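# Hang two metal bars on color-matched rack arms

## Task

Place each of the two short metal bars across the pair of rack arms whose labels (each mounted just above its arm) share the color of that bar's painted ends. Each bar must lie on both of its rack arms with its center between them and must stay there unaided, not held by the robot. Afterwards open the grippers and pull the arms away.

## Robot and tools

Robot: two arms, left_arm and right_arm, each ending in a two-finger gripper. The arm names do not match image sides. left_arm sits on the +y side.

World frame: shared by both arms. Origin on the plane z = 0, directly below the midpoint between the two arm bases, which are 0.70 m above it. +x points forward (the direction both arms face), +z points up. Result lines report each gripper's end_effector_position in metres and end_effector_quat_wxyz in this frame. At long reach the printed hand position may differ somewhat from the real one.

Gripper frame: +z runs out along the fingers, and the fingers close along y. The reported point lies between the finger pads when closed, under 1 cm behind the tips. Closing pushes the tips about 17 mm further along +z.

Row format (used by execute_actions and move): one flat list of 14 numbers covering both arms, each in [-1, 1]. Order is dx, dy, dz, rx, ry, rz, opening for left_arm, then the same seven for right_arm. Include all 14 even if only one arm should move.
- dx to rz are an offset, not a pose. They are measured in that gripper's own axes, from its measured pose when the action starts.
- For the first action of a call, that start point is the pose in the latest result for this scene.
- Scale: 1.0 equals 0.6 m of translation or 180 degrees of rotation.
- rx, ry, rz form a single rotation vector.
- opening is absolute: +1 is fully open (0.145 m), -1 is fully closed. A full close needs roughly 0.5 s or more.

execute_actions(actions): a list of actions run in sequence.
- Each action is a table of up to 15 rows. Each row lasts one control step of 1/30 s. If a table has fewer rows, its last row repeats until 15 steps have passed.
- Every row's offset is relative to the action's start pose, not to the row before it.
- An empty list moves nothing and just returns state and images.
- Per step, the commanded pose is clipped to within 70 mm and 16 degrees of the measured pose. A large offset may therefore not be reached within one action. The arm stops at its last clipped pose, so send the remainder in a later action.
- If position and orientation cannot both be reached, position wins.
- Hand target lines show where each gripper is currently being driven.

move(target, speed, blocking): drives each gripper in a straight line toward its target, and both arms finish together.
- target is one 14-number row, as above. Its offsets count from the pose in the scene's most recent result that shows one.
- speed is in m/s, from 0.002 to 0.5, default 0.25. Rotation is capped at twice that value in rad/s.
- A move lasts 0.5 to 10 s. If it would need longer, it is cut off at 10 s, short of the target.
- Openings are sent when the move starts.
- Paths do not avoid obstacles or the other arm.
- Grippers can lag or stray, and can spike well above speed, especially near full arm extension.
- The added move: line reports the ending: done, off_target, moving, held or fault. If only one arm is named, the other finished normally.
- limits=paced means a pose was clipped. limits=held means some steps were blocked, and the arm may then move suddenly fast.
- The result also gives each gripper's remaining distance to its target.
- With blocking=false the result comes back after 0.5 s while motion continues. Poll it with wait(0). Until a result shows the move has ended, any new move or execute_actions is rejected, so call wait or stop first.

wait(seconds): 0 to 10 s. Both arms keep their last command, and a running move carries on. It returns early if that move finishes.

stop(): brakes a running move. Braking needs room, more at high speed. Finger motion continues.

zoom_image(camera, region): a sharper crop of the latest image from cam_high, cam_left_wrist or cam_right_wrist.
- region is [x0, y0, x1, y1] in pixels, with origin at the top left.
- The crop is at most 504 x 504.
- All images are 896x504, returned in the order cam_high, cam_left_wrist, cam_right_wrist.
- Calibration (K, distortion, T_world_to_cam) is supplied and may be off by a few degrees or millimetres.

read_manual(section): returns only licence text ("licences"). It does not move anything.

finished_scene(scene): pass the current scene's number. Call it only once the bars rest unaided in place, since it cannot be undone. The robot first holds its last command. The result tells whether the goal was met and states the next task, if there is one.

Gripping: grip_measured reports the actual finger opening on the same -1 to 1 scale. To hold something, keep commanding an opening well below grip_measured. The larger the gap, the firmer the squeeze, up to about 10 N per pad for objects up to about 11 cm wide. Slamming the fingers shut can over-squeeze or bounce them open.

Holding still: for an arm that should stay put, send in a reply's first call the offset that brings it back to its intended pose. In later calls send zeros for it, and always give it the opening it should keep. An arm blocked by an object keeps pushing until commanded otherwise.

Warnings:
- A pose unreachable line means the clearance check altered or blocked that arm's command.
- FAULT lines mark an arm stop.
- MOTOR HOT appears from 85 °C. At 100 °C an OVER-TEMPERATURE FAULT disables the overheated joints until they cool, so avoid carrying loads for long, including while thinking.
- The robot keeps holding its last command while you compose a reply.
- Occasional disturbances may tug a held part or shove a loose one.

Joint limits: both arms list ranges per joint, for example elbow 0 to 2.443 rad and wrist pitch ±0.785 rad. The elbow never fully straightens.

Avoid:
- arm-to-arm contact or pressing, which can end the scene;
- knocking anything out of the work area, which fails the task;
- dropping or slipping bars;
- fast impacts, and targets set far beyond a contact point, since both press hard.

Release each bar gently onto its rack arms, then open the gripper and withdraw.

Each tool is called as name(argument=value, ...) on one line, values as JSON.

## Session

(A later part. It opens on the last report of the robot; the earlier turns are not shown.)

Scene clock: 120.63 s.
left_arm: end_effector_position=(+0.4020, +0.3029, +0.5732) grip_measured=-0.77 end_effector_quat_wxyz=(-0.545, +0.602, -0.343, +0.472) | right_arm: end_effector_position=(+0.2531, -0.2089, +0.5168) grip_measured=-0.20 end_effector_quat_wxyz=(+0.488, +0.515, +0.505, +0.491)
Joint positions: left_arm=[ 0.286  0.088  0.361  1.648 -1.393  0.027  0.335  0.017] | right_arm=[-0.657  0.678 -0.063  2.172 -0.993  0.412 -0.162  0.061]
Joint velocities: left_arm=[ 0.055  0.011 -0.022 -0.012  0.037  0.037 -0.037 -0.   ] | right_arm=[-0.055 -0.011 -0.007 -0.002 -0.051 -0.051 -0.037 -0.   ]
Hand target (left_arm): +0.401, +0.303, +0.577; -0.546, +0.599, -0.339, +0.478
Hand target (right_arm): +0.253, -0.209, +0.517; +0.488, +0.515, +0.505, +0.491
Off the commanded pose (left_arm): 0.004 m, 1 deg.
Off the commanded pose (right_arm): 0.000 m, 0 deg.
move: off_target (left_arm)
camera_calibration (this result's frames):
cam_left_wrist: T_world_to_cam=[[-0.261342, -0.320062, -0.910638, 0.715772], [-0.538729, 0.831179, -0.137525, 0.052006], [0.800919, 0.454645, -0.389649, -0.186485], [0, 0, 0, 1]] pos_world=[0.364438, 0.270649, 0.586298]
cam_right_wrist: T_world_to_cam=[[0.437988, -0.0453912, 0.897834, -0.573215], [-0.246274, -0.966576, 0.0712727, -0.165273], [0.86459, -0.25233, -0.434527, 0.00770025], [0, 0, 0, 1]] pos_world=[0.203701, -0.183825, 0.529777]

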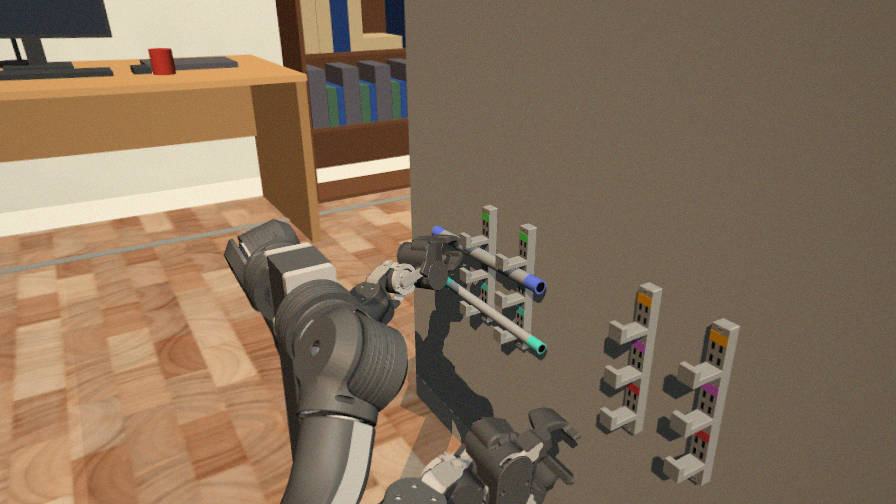

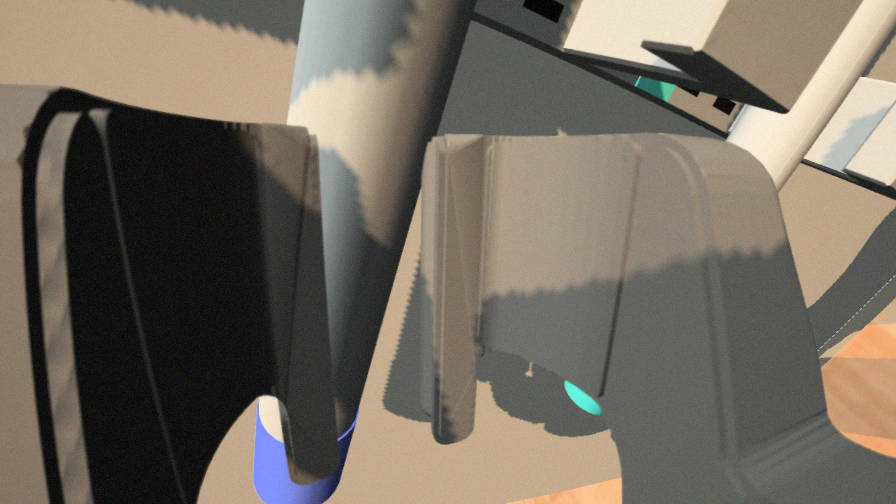

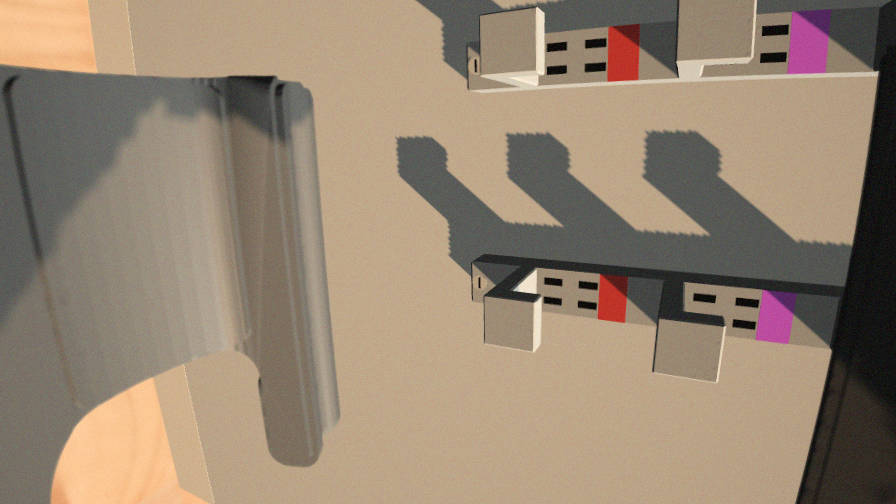

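move(target=[0.006,-0.005,0.018,0.006,-0.035,-0.005,-1,0,0,0,0,0,0,-0.2], speed=0.02)

zoom_image(camera="cam_high", region=[380,180,600,380])

Scene clock: 124.53 s.
left_arm: end_effector_position=(+0.4126, +0.3035, +0.5744) grip_measured=-0.82 end_effector_quat_wxyz=(-0.562, +0.628, -0.308, +0.443) | right_arm: end_effector_position=(+0.2531, -0.2089, +0.5168) grip_measured=-0.20 end_effector_quat_wxyz=(+0.488, +0.515, +0.505, +0.491)
Joint positions: left_arm=[ 0.371  0.005  0.364  1.592 -1.525  0.123  0.329  0.014] | right_arm=[-0.657  0.678 -0.063  2.172 -0.993  0.412 -0.162  0.061]
Joint velocities: left_arm=[-0.055 -0.077  0.012  0.012  0.022 -0.007  0.007  0.   ] | right_arm=[-0.011 -0.033 -0.017 -0.017 -0.037 -0.051 -0.081 -0.   ]
Hand target (left_arm): +0.413, +0.304, +0.578; -0.566, +0.624, -0.302, +0.447
Hand target (right_arm): +0.253, -0.209, +0.517; +0.488, +0.515, +0.505, +0.491
Off the commanded pose (left_arm): 0.003 m, 1 deg.
Off the commanded pose (right_arm): 0.000 m, 0 deg.
move: done
camera_calibration (this result's frames):
cam_left_wrist: T_world_to_cam=[[-0.23353, -0.366025, -0.900827, 0.716642], [-0.626925, 0.764845, -0.148249, 0.120069], [0.743255, 0.53013, -0.408085, -0.183365], [0, 0, 0, 1]] pos_world=[0.378919, 0.267682, 0.588542]
cam_right_wrist: T_world_to_cam=[[0.437988, -0.0453912, 0.897834, -0.573215], [-0.246274, -0.966576, 0.0712727, -0.165273], [0.86459, -0.25233, -0.434527, 0.00770025], [0, 0, 0, 1]] pos_world=[0.203701, -0.183825, 0.529777]

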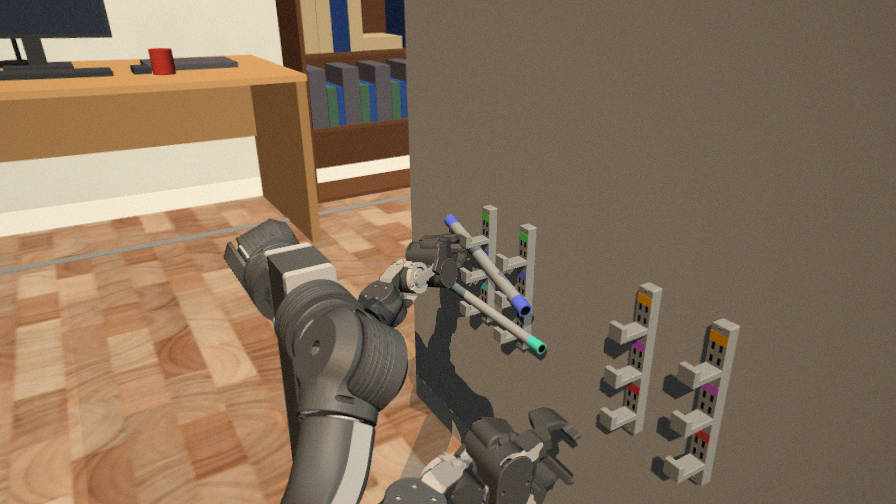

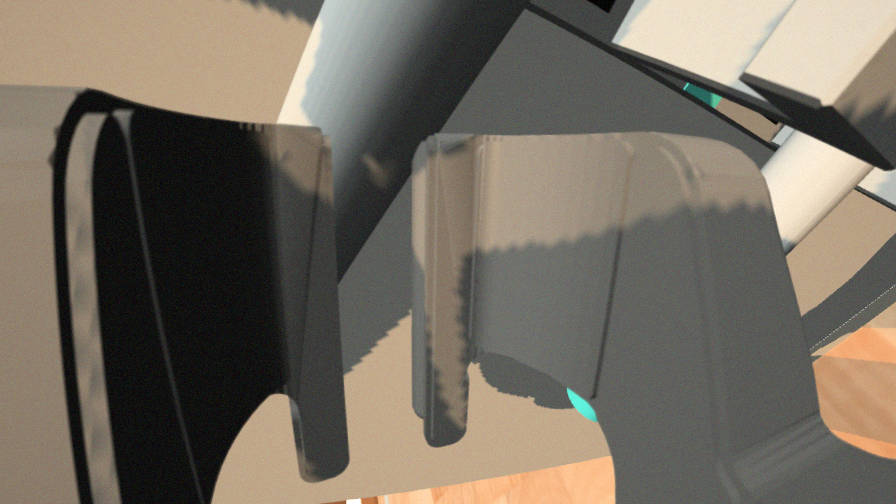

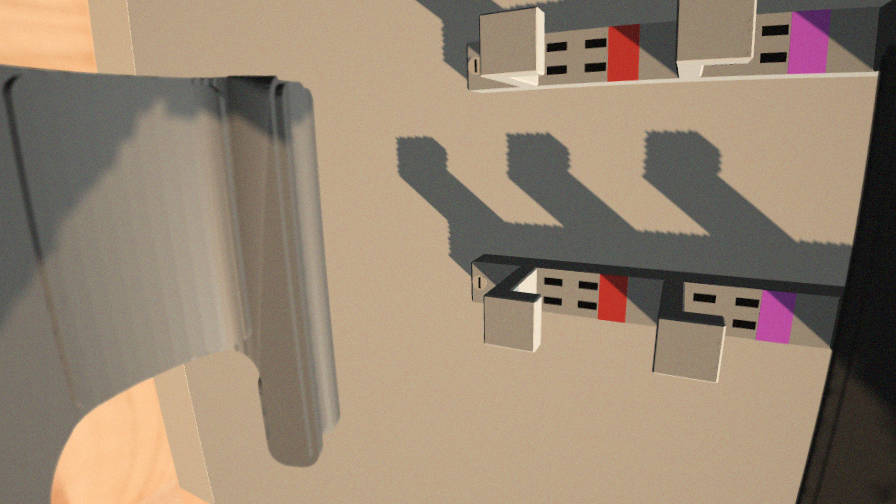

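Region (380, 180, 600, 380) of cam_high's 896x504 image, scaled by 2.291, with more detail than that image has; it fills the top 458 rows of this view, and the rest is white.

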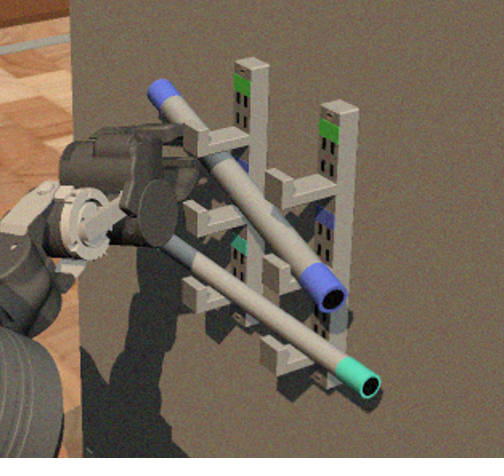

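move(target=[0,0,0,0,0,0,-1,0.33,0.06,0.07,0,0.17,0,-0.2], speed=0.12)

Scene clock: 128.00 s.
left_arm: end_effector_position=(+0.4126, +0.3036, +0.5743) grip_measured=-0.82 end_effector_quat_wxyz=(-0.562, +0.627, -0.308, +0.442) | right_arm: end_effector_position=(+0.2974, -0.0140, +0.5527) grip_measured=-0.20 end_effector_quat_wxyz=(+0.337, +0.373, +0.610, +0.613)
Joint positions: left_arm=[ 0.371  0.005  0.364  1.592 -1.526  0.123  0.329  0.014] | right_arm=[ 0.122  0.493 -0.753  2.094 -1.162  0.378  0.26   0.061]
Joint velocities: left_arm=[-0.011  0.033  0.002  0.012  0.037 -0.066 -0.051 -0.   ] | right_arm=[ 0.011  0.011 -0.007 -0.002  0.037  0.037 -0.007  0.   ]
Hand target (left_arm): +0.413, +0.304, +0.574; -0.562, +0.628, -0.308, +0.443
Hand target (right_arm): +0.297, -0.013, +0.551; +0.334, +0.373, +0.614, +0.610
Off the commanded pose (left_arm): 0.000 m, 0 deg.
Off the commanded pose (right_arm): 0.003 m, 1 deg.
move: done
camera_calibration (this result's frames):
cam_left_wrist: T_world_to_cam=[[-0.234151, -0.365094, -0.901044, 0.716715], [-0.627415, 0.76472, -0.146813, 0.119409], [0.742647, 0.530952, -0.408126, -0.18337], [0, 0, 0, 1]] pos_world=[0.378918, 0.267715, 0.588484]
cam_right_wrist: T_world_to_cam=[[0.402207, 0.145927, 0.903844, -0.606035], [0.271977, -0.961695, 0.0342379, -0.102143], [0.874218, 0.232054, -0.426489, 0.0336522], [0, 0, 0, 1]] pos_world=[0.242113, -0.0176024, 0.565611]

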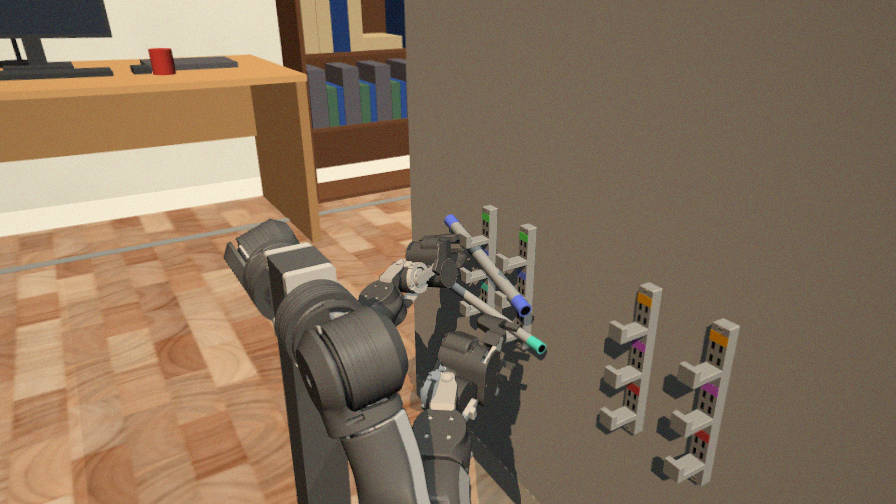

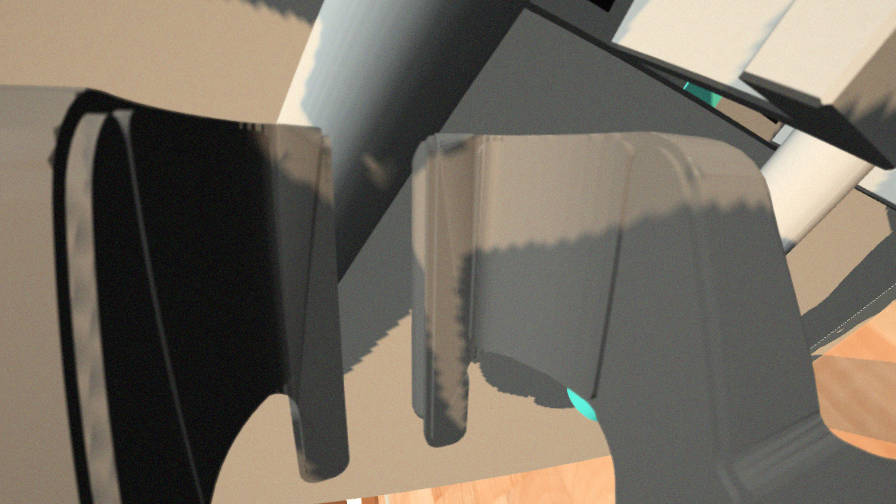

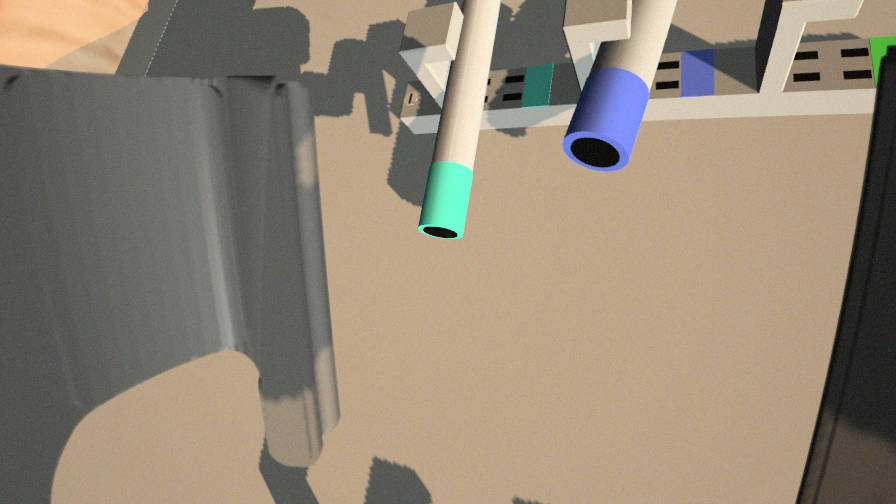

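move(target=[0,0,0,0,0,0,-1,0.052,-0.006,0.15,0,0,0,-0.2], speed=0.05)

Scene clock: 131.17 s.
left_arm: end_effector_position=(+0.4126, +0.3036, +0.5743) grip_measured=-0.82 end_effector_quat_wxyz=(-0.563, +0.627, -0.308, +0.441) | right_arm: end_effector_position=(+0.3601, +0.0562, +0.5453) grip_measured=-0.20 end_effector_quat_wxyz=(+0.335, +0.379, +0.610, +0.610)
Joint positions: left_arm=[ 0.371  0.005  0.364  1.592 -1.528  0.123  0.329  0.014] | right_arm=[ 0.393  0.137 -0.837  1.665 -1.22   0.369  0.278  0.061]
Joint velocities: left_arm=[ 0.033 -0.077  0.017 -0.007 -0.022 -0.037 -0.051 -0.   ] | right_arm=[-0.077 -0.011 -0.002  0.007 -0.051 -0.022 -0.037  0.   ]
Hand target (left_arm): +0.413, +0.304, +0.574; -0.562, +0.627, -0.308, +0.442
Hand target (right_arm): +0.360, +0.057, +0.547; +0.337, +0.375, +0.609, +0.612
Off the commanded pose (left_arm): 0.000 m, 0 deg.
Off the commanded pose (right_arm): 0.004 m, 1 deg.
move: off_target (right_arm)
camera_calibration (this result's frames):
cam_left_wrist: T_world_to_cam=[[-0.234773, -0.364163, -0.901258, 0.716787], [-0.627903, 0.764593, -0.145377, 0.118749], [0.742037, 0.531773, -0.408165, -0.183375], [0, 0, 0, 1]] pos_world=[0.378916, 0.267747, 0.588427]
cam_right_wrist: T_world_to_cam=[[0.411929, 0.141073, 0.900229, -0.636076], [0.265952, -0.963541, 0.0292989, -0.0464136], [0.871541, 0.227349, -0.43443, -0.0350281], [0, 0, 0, 1]] pos_world=[0.304891, 0.0529753, 0.558757]

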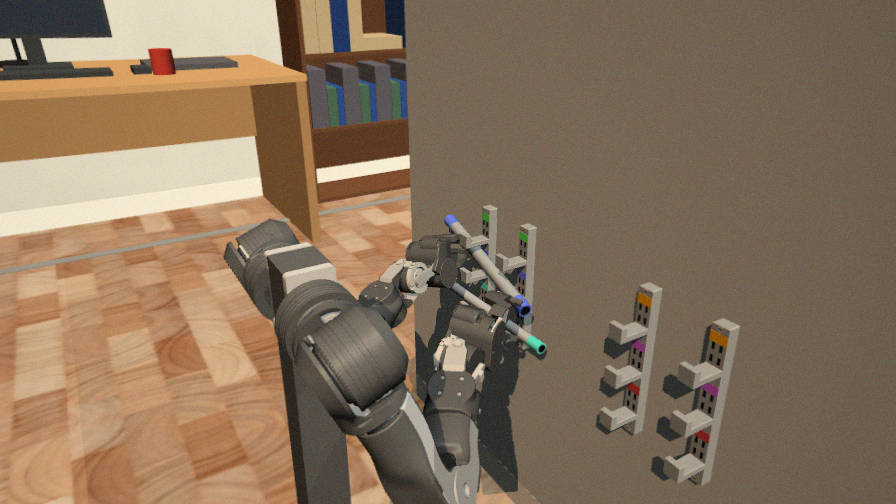

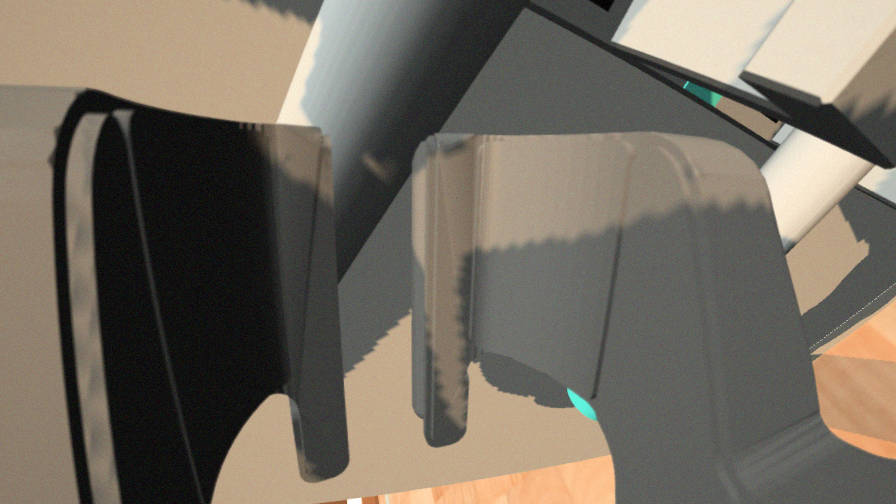

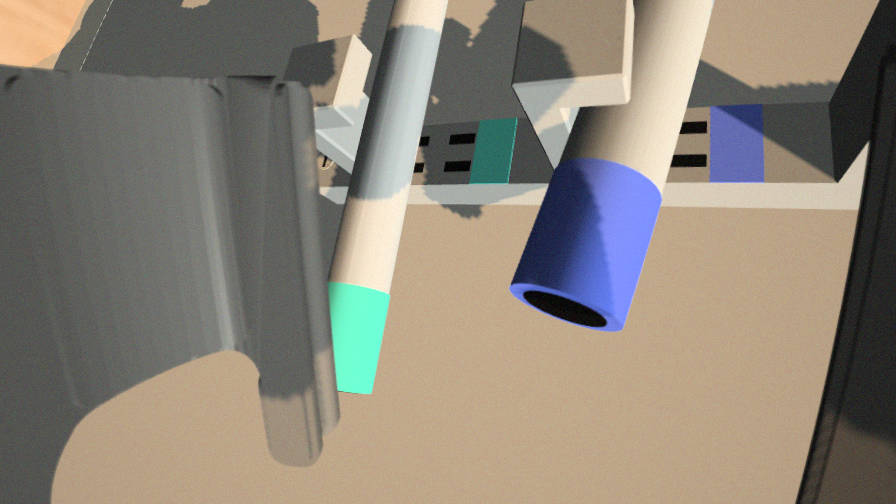

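move(target=[0,0,0,0,0,0,-1,0,0.008,0.06,0,0,0,-0.35], speed=0.03)

Scene clock: 133.37 s.
left_arm: end_effector_position=(+0.4125, +0.3037, +0.5742) grip_measured=-0.82 end_effector_quat_wxyz=(-0.563, +0.627, -0.309, +0.441) | right_arm: end_effector_position=(+0.3908, +0.0739, +0.5462) grip_measured=-0.35 end_effector_quat_wxyz=(+0.335, +0.380, +0.612, +0.607)
Joint positions: left_arm=[ 0.371  0.005  0.364  1.592 -1.529  0.123  0.33   0.014] | right_arm=[ 0.51   0.039 -0.829  1.469 -1.187  0.337  0.249  0.049]
Joint velocities: left_arm=[ 0.055  0.011 -0.012 -0.012 -0.007 -0.051  0.007 -0.   ] | right_arm=[ 0.011 -0.011 -0.007 -0.007  0.007  0.007 -0.007  0.   ]
Hand target (left_arm): +0.413, +0.304, +0.574; -0.563, +0.627, -0.308, +0.441
Hand target (right_arm): +0.392, +0.074, +0.549; +0.336, +0.379, +0.609, +0.610
Off the commanded pose (left_arm): 0.000 m, 0 deg.
Off the commanded pose (right_arm): 0.003 m, 0 deg.
move: done
camera_calibration (this result's frames):
cam_left_wrist: T_world_to_cam=[[-0.235322, -0.363497, -0.901384, 0.716851], [-0.628267, 0.764503, -0.144278, 0.118238], [0.741556, 0.532358, -0.408278, -0.183319], [0, 0, 0, 1]] pos_world=[0.378917, 0.267771, 0.588372]
cam_right_wrist: T_world_to_cam=[[0.418258, 0.144532, 0.896756, -0.652865], [0.264745, -0.963792, 0.0318568, -0.0384582], [0.868891, 0.224087, -0.441378, -0.0603575], [0, 0, 0, 1]] pos_world=[0.335691, 0.0708198, 0.560045]

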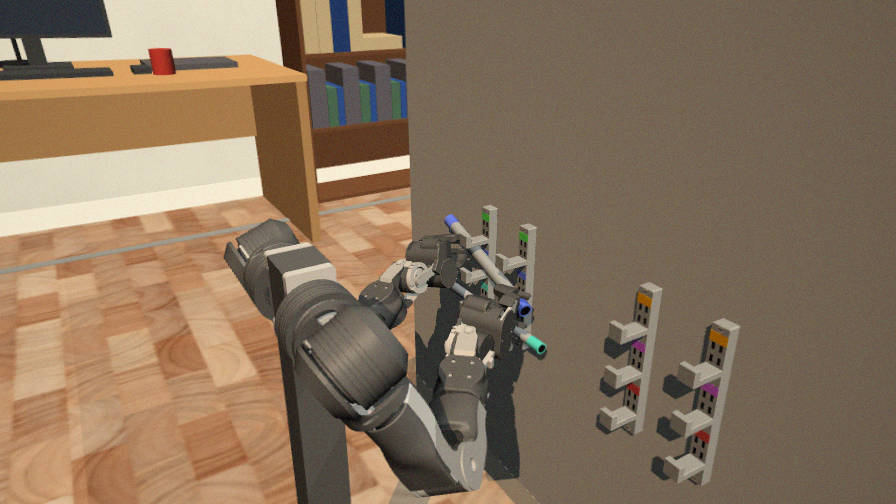

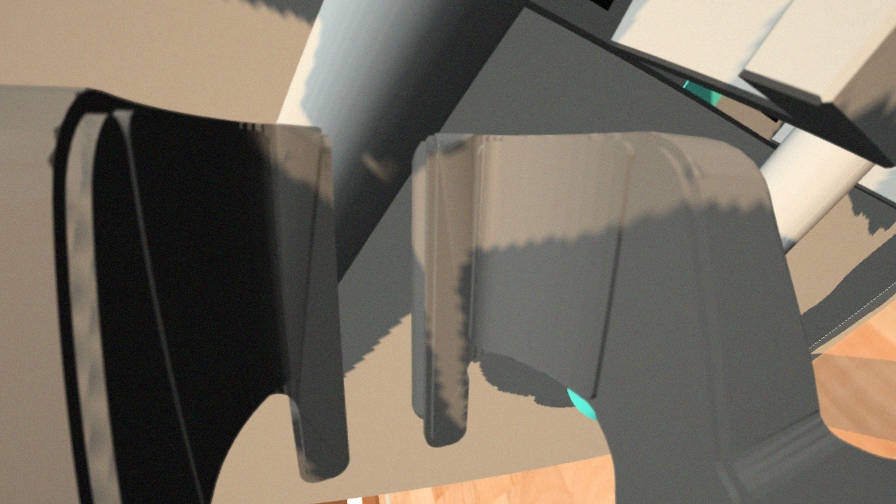

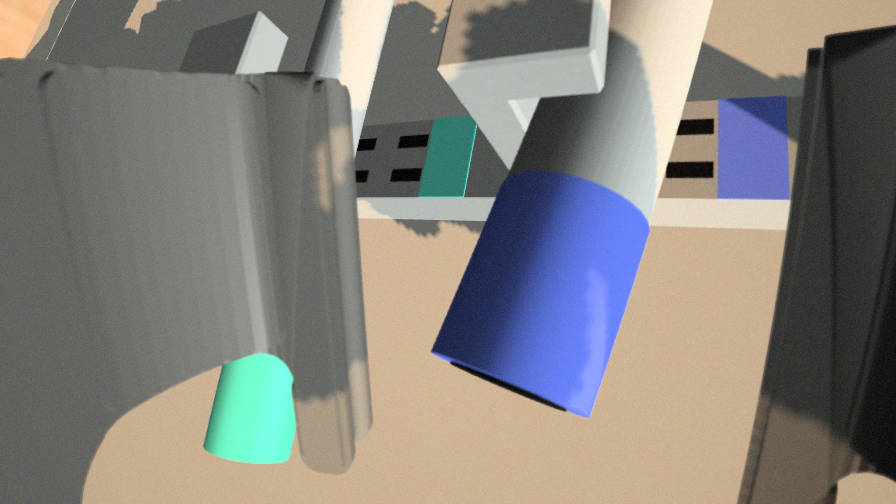

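move(target=[0.005,0.04,0.012,0,0,0.01,-1,0,0,0,0,0,0,-0.35], speed=0.02)

zoom_image(camera="cam_high", region=[380,180,600,380])

Scene clock: 135.40 s.
left_arm: end_effector_position=(+0.4129, +0.3137, +0.5516) grip_measured=-0.99 end_effector_quat_wxyz=(+0.587, -0.630, +0.297, -0.413) | right_arm: end_effector_position=(+0.3907, +0.0741, +0.5464) grip_measured=-0.35 end_effector_quat_wxyz=(+0.334, +0.380, +0.612, +0.608)
Joint positions: left_arm=[ 0.35   0.032  0.336  1.49  -1.531  0.198  0.203  0.001] | right_arm=[ 0.51   0.039 -0.829  1.469 -1.187  0.337  0.248  0.049]
Joint velocities: left_arm=[ 0.033  0.077 -0.046  0.012  0.037  0.11   0.022 -0.   ] | right_arm=[-0.099  0.011 -0.002  0.007  0.066 -0.007 -0.081 -0.   ]
Hand target (left_arm): +0.422, +0.300, +0.551; +0.570, -0.623, +0.318, -0.431
Hand target (right_arm): +0.391, +0.074, +0.546; +0.334, +0.381, +0.612, +0.607
Off the commanded pose (left_arm): 0.017 m, 4 deg.
Off the commanded pose (right_arm): 0.000 m, 0 deg.
move: off_target (left_arm)
camera_calibration (this result's frames):
cam_left_wrist: T_world_to_cam=[[-0.219893, -0.347425, -0.911561, 0.69441], [-0.679815, 0.724745, -0.112234, 0.123681], [0.699642, 0.595013, -0.395551, -0.207533], [0, 0, 0, 1]] pos_world=[0.381975, 0.275103, 0.564788]
cam_right_wrist: T_world_to_cam=[[0.417431, 0.144381, 0.897165, -0.652934], [0.265579, -0.963574, 0.0314999, -0.0383697], [0.869033, 0.225119, -0.440571, -0.0608093], [0, 0, 0, 1]] pos_world=[0.33559, 0.0709883, 0.560207]

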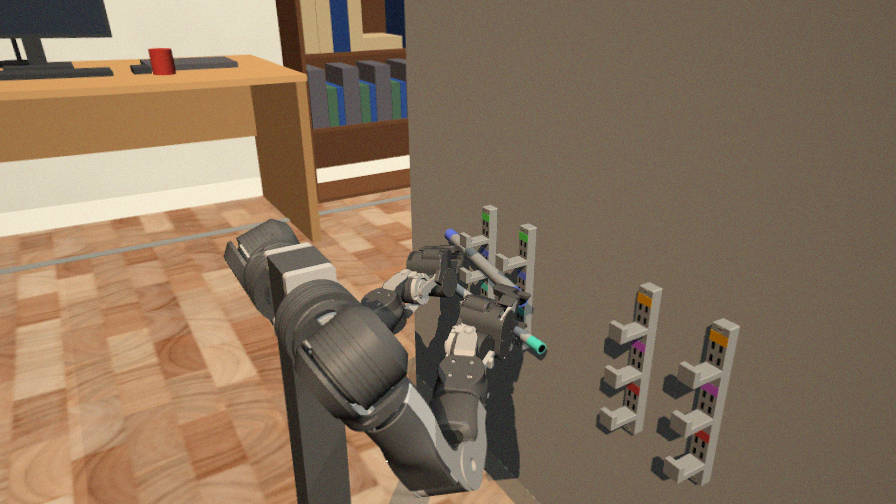

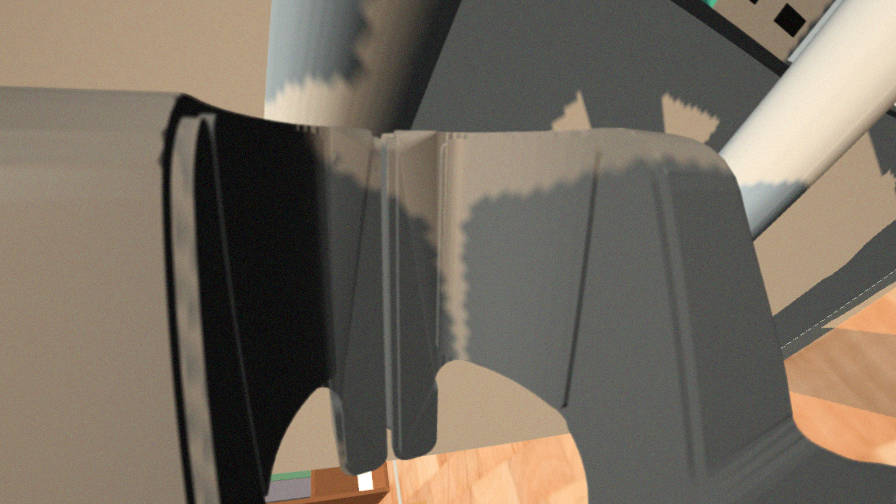

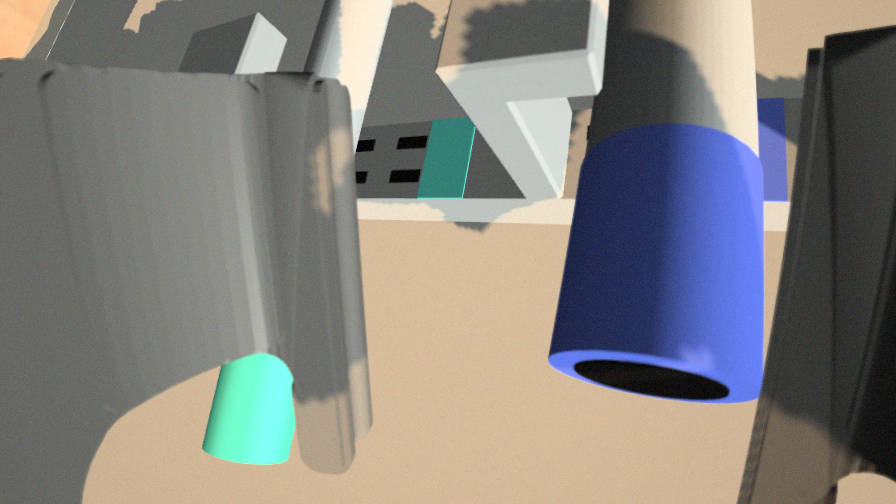

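Region (380, 180, 600, 380) of cam_high's 896x504 image, scaled by 2.291, with more detail than that image has; it fills the top 458 rows of this view, and the rest is white.

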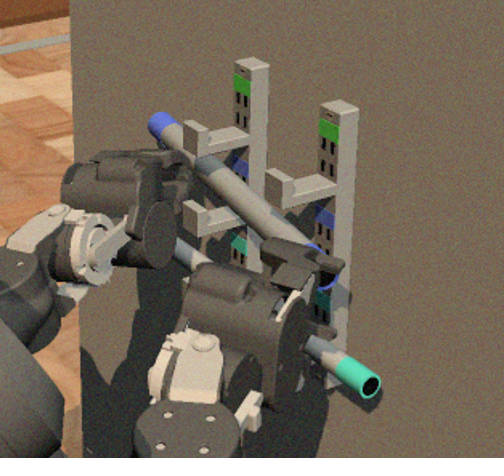

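move(target=[0,0,-0.04,0,0,0,-1,0,0.016,0.012,0,0,0,-0.45], speed=0.03)

execute_actions(actions=[[[0,0,0,0,0,0,-1,0,0,0,0,0,0,-0.58]],[[0,0,0,0,0,0,-1,0,0,0,0,0,0,-0.7]],[[0,0,0,0,0,0,-1,0,0,0,0,0,0,-0.85]]])

zoom_image(camera="cam_high", region=[380,180,600,380])

Scene clock: 137.00 s.
left_arm: end_effector_position=(+0.3925, +0.3021, +0.5512) grip_measured=-1.00 end_effector_quat_wxyz=(+0.587, -0.629, +0.296, -0.415) | right_arm: end_effector_position=(+0.3961, +0.0783, +0.5552) grip_measured=-0.45 end_effector_quat_wxyz=(+0.334, +0.378, +0.612, +0.609)
Joint positions: left_arm=[ 0.257 -0.013  0.329  1.617 -1.545  0.206  0.222  0.   ] | right_arm=[ 0.548  0.023 -0.829  1.452 -1.178  0.336  0.266  0.042]
Joint velocities: left_arm=[ 0.055  0.011 -0.002 -0.012  0.051 -0.066  0.066  0.   ] | right_arm=[ 0.077 -0.011 -0.032 -0.002  0.037  0.022 -0.022  0.   ]
Hand target (left_arm): +0.392, +0.301, +0.551; +0.586, -0.630, +0.297, -0.414
Hand target (right_arm): +0.397, +0.078, +0.556; +0.334, +0.380, +0.612, +0.608
Off the commanded pose (left_arm): 0.001 m, 0 deg.
Off the commanded pose (right_arm): 0.002 m, 0 deg.
move: done
camera_calibration (this result's frames):
cam_left_wrist: T_world_to_cam=[[-0.216012, -0.346885, -0.912694, 0.684442], [-0.67897, 0.72512, -0.114899, 0.119196], [0.701669, 0.594872, -0.392159, -0.189133], [0, 0, 0, 1]] pos_world=[0.361487, 0.263501, 0.564211]
cam_right_wrist: T_world_to_cam=[[0.413379, 0.146105, 0.898761, -0.663085], [0.269796, -0.962374, 0.0323556, -0.038297], [0.869671, 0.229107, -0.437244, -0.0649427], [0, 0, 0, 1]] pos_world=[0.340917, 0.0749032, 0.568798]

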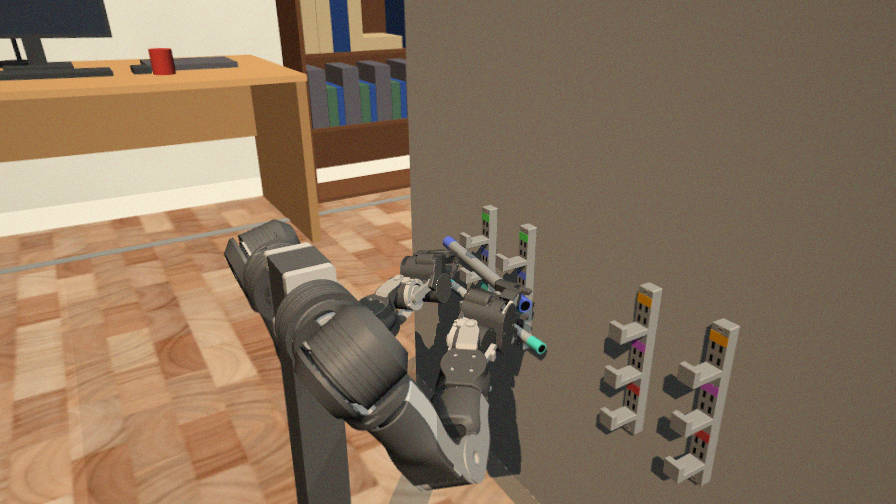

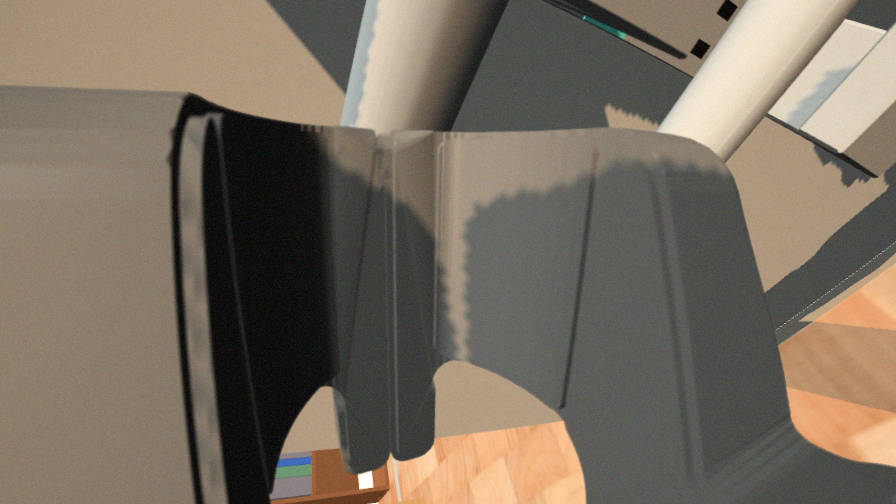

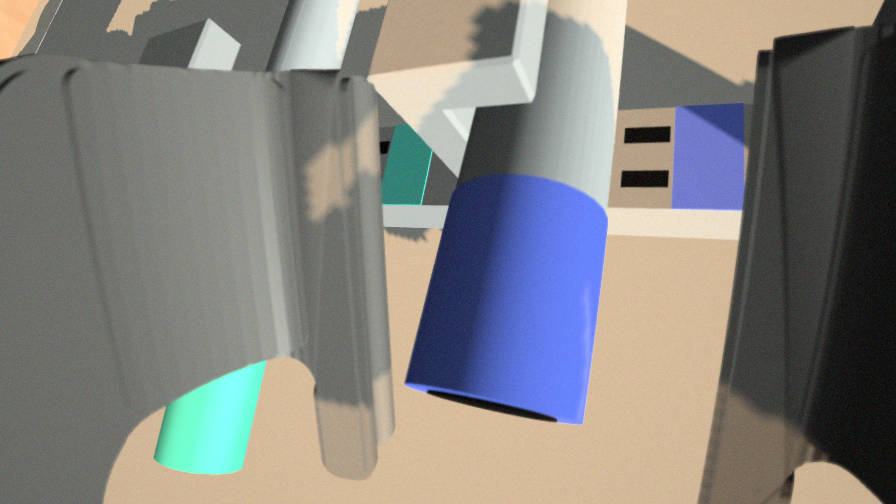

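Scene clock: 138.50 s.
left_arm: end_effector_position=(+0.3925, +0.3021, +0.5512) grip_measured=-1.00 end_effector_quat_wxyz=(+0.587, -0.629, +0.296, -0.415) | right_arm: end_effector_position=(+0.3961, +0.0783, +0.5550) grip_measured=-0.85 end_effector_quat_wxyz=(+0.334, +0.378, +0.612, +0.609)
Joint positions: left_arm=[ 0.257 -0.013  0.329  1.617 -1.545  0.206  0.222  0.   ] | right_arm=[ 0.548  0.023 -0.829  1.452 -1.177  0.336  0.268  0.011]
Joint velocities: left_arm=[ 0.077 -0.121  0.007 -0.007 -0.081  0.051 -0.037 -0.   ] | right_arm=[-0.011  0.055 -0.012 -0.017 -0.051  0.022 -0.066  0.   ]
Hand target (left_arm): +0.393, +0.302, +0.551; +0.587, -0.629, +0.296, -0.415
Hand target (right_arm): +0.396, +0.078, +0.555; +0.334, +0.378, +0.612, +0.609
Off the commanded pose (left_arm): 0.000 m, 0 deg.
Off the commanded pose (right_arm): 0.000 m, 0 deg.
camera_calibration (this result's frames):
cam_left_wrist: T_world_to_cam=[[-0.216012, -0.346885, -0.912694, 0.684442], [-0.67897, 0.72512, -0.114899, 0.119196], [0.701669, 0.594872, -0.392159, -0.189133], [0, 0, 0, 1]] pos_world=[0.361487, 0.263501, 0.564211]
cam_right_wrist: T_world_to_cam=[[0.414975, 0.146085, 0.898028, -0.663079], [0.27017, -0.962291, 0.0316949, -0.0380211], [0.868795, 0.229468, -0.438794, -0.0638508], [0, 0, 0, 1]] pos_world=[0.340906, 0.0749305, 0.568651]

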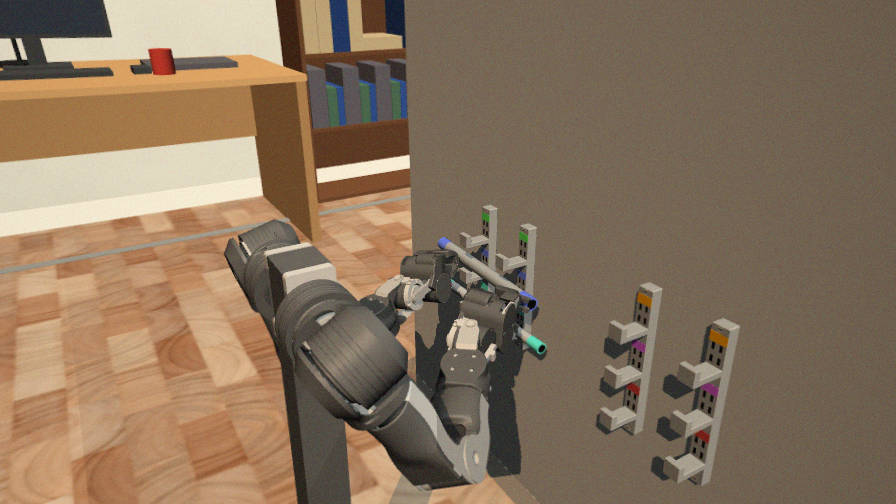

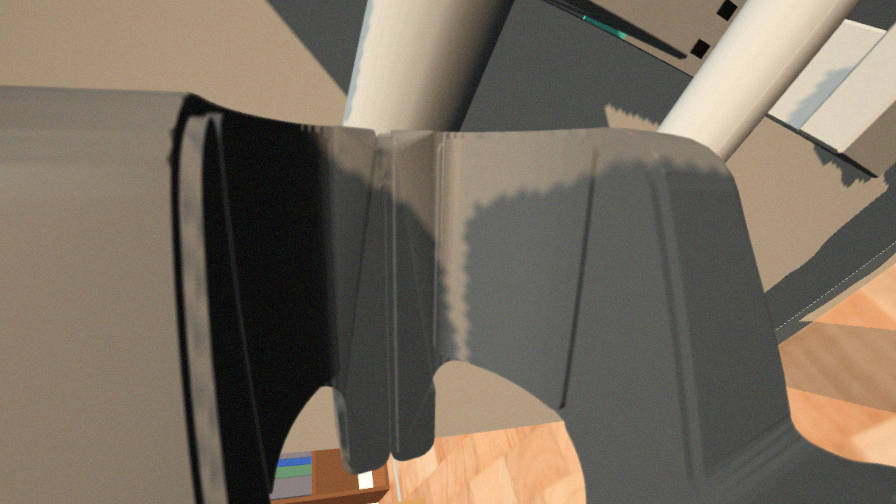

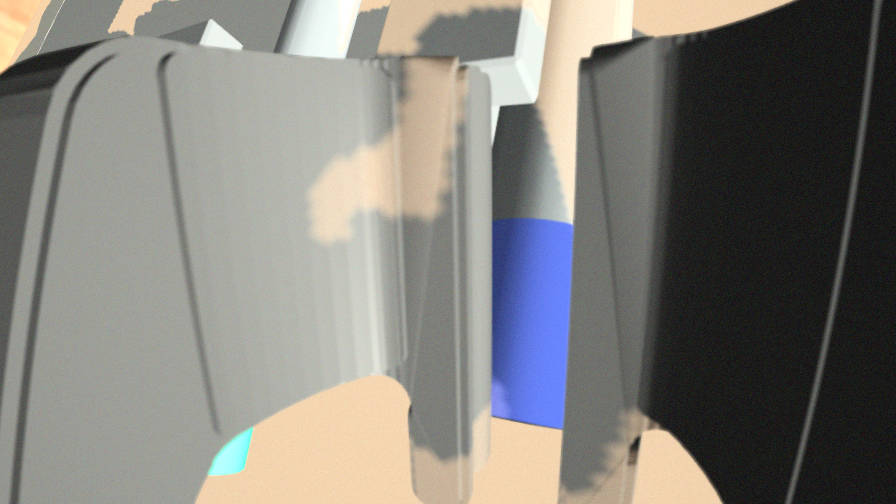

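Region (380, 180, 600, 380) of cam_high's 896x504 image, scaled by 2.291, with more detail than that image has; it fills the top 458 rows of this view, and the rest is white.

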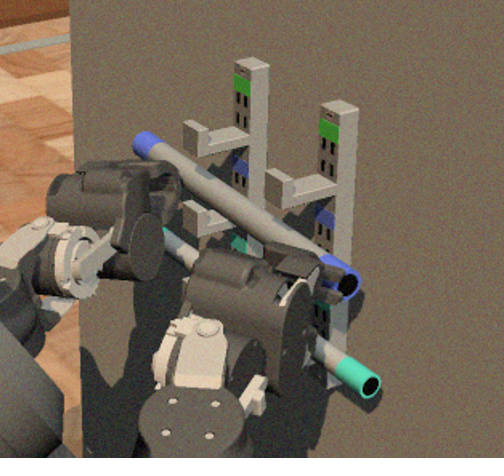

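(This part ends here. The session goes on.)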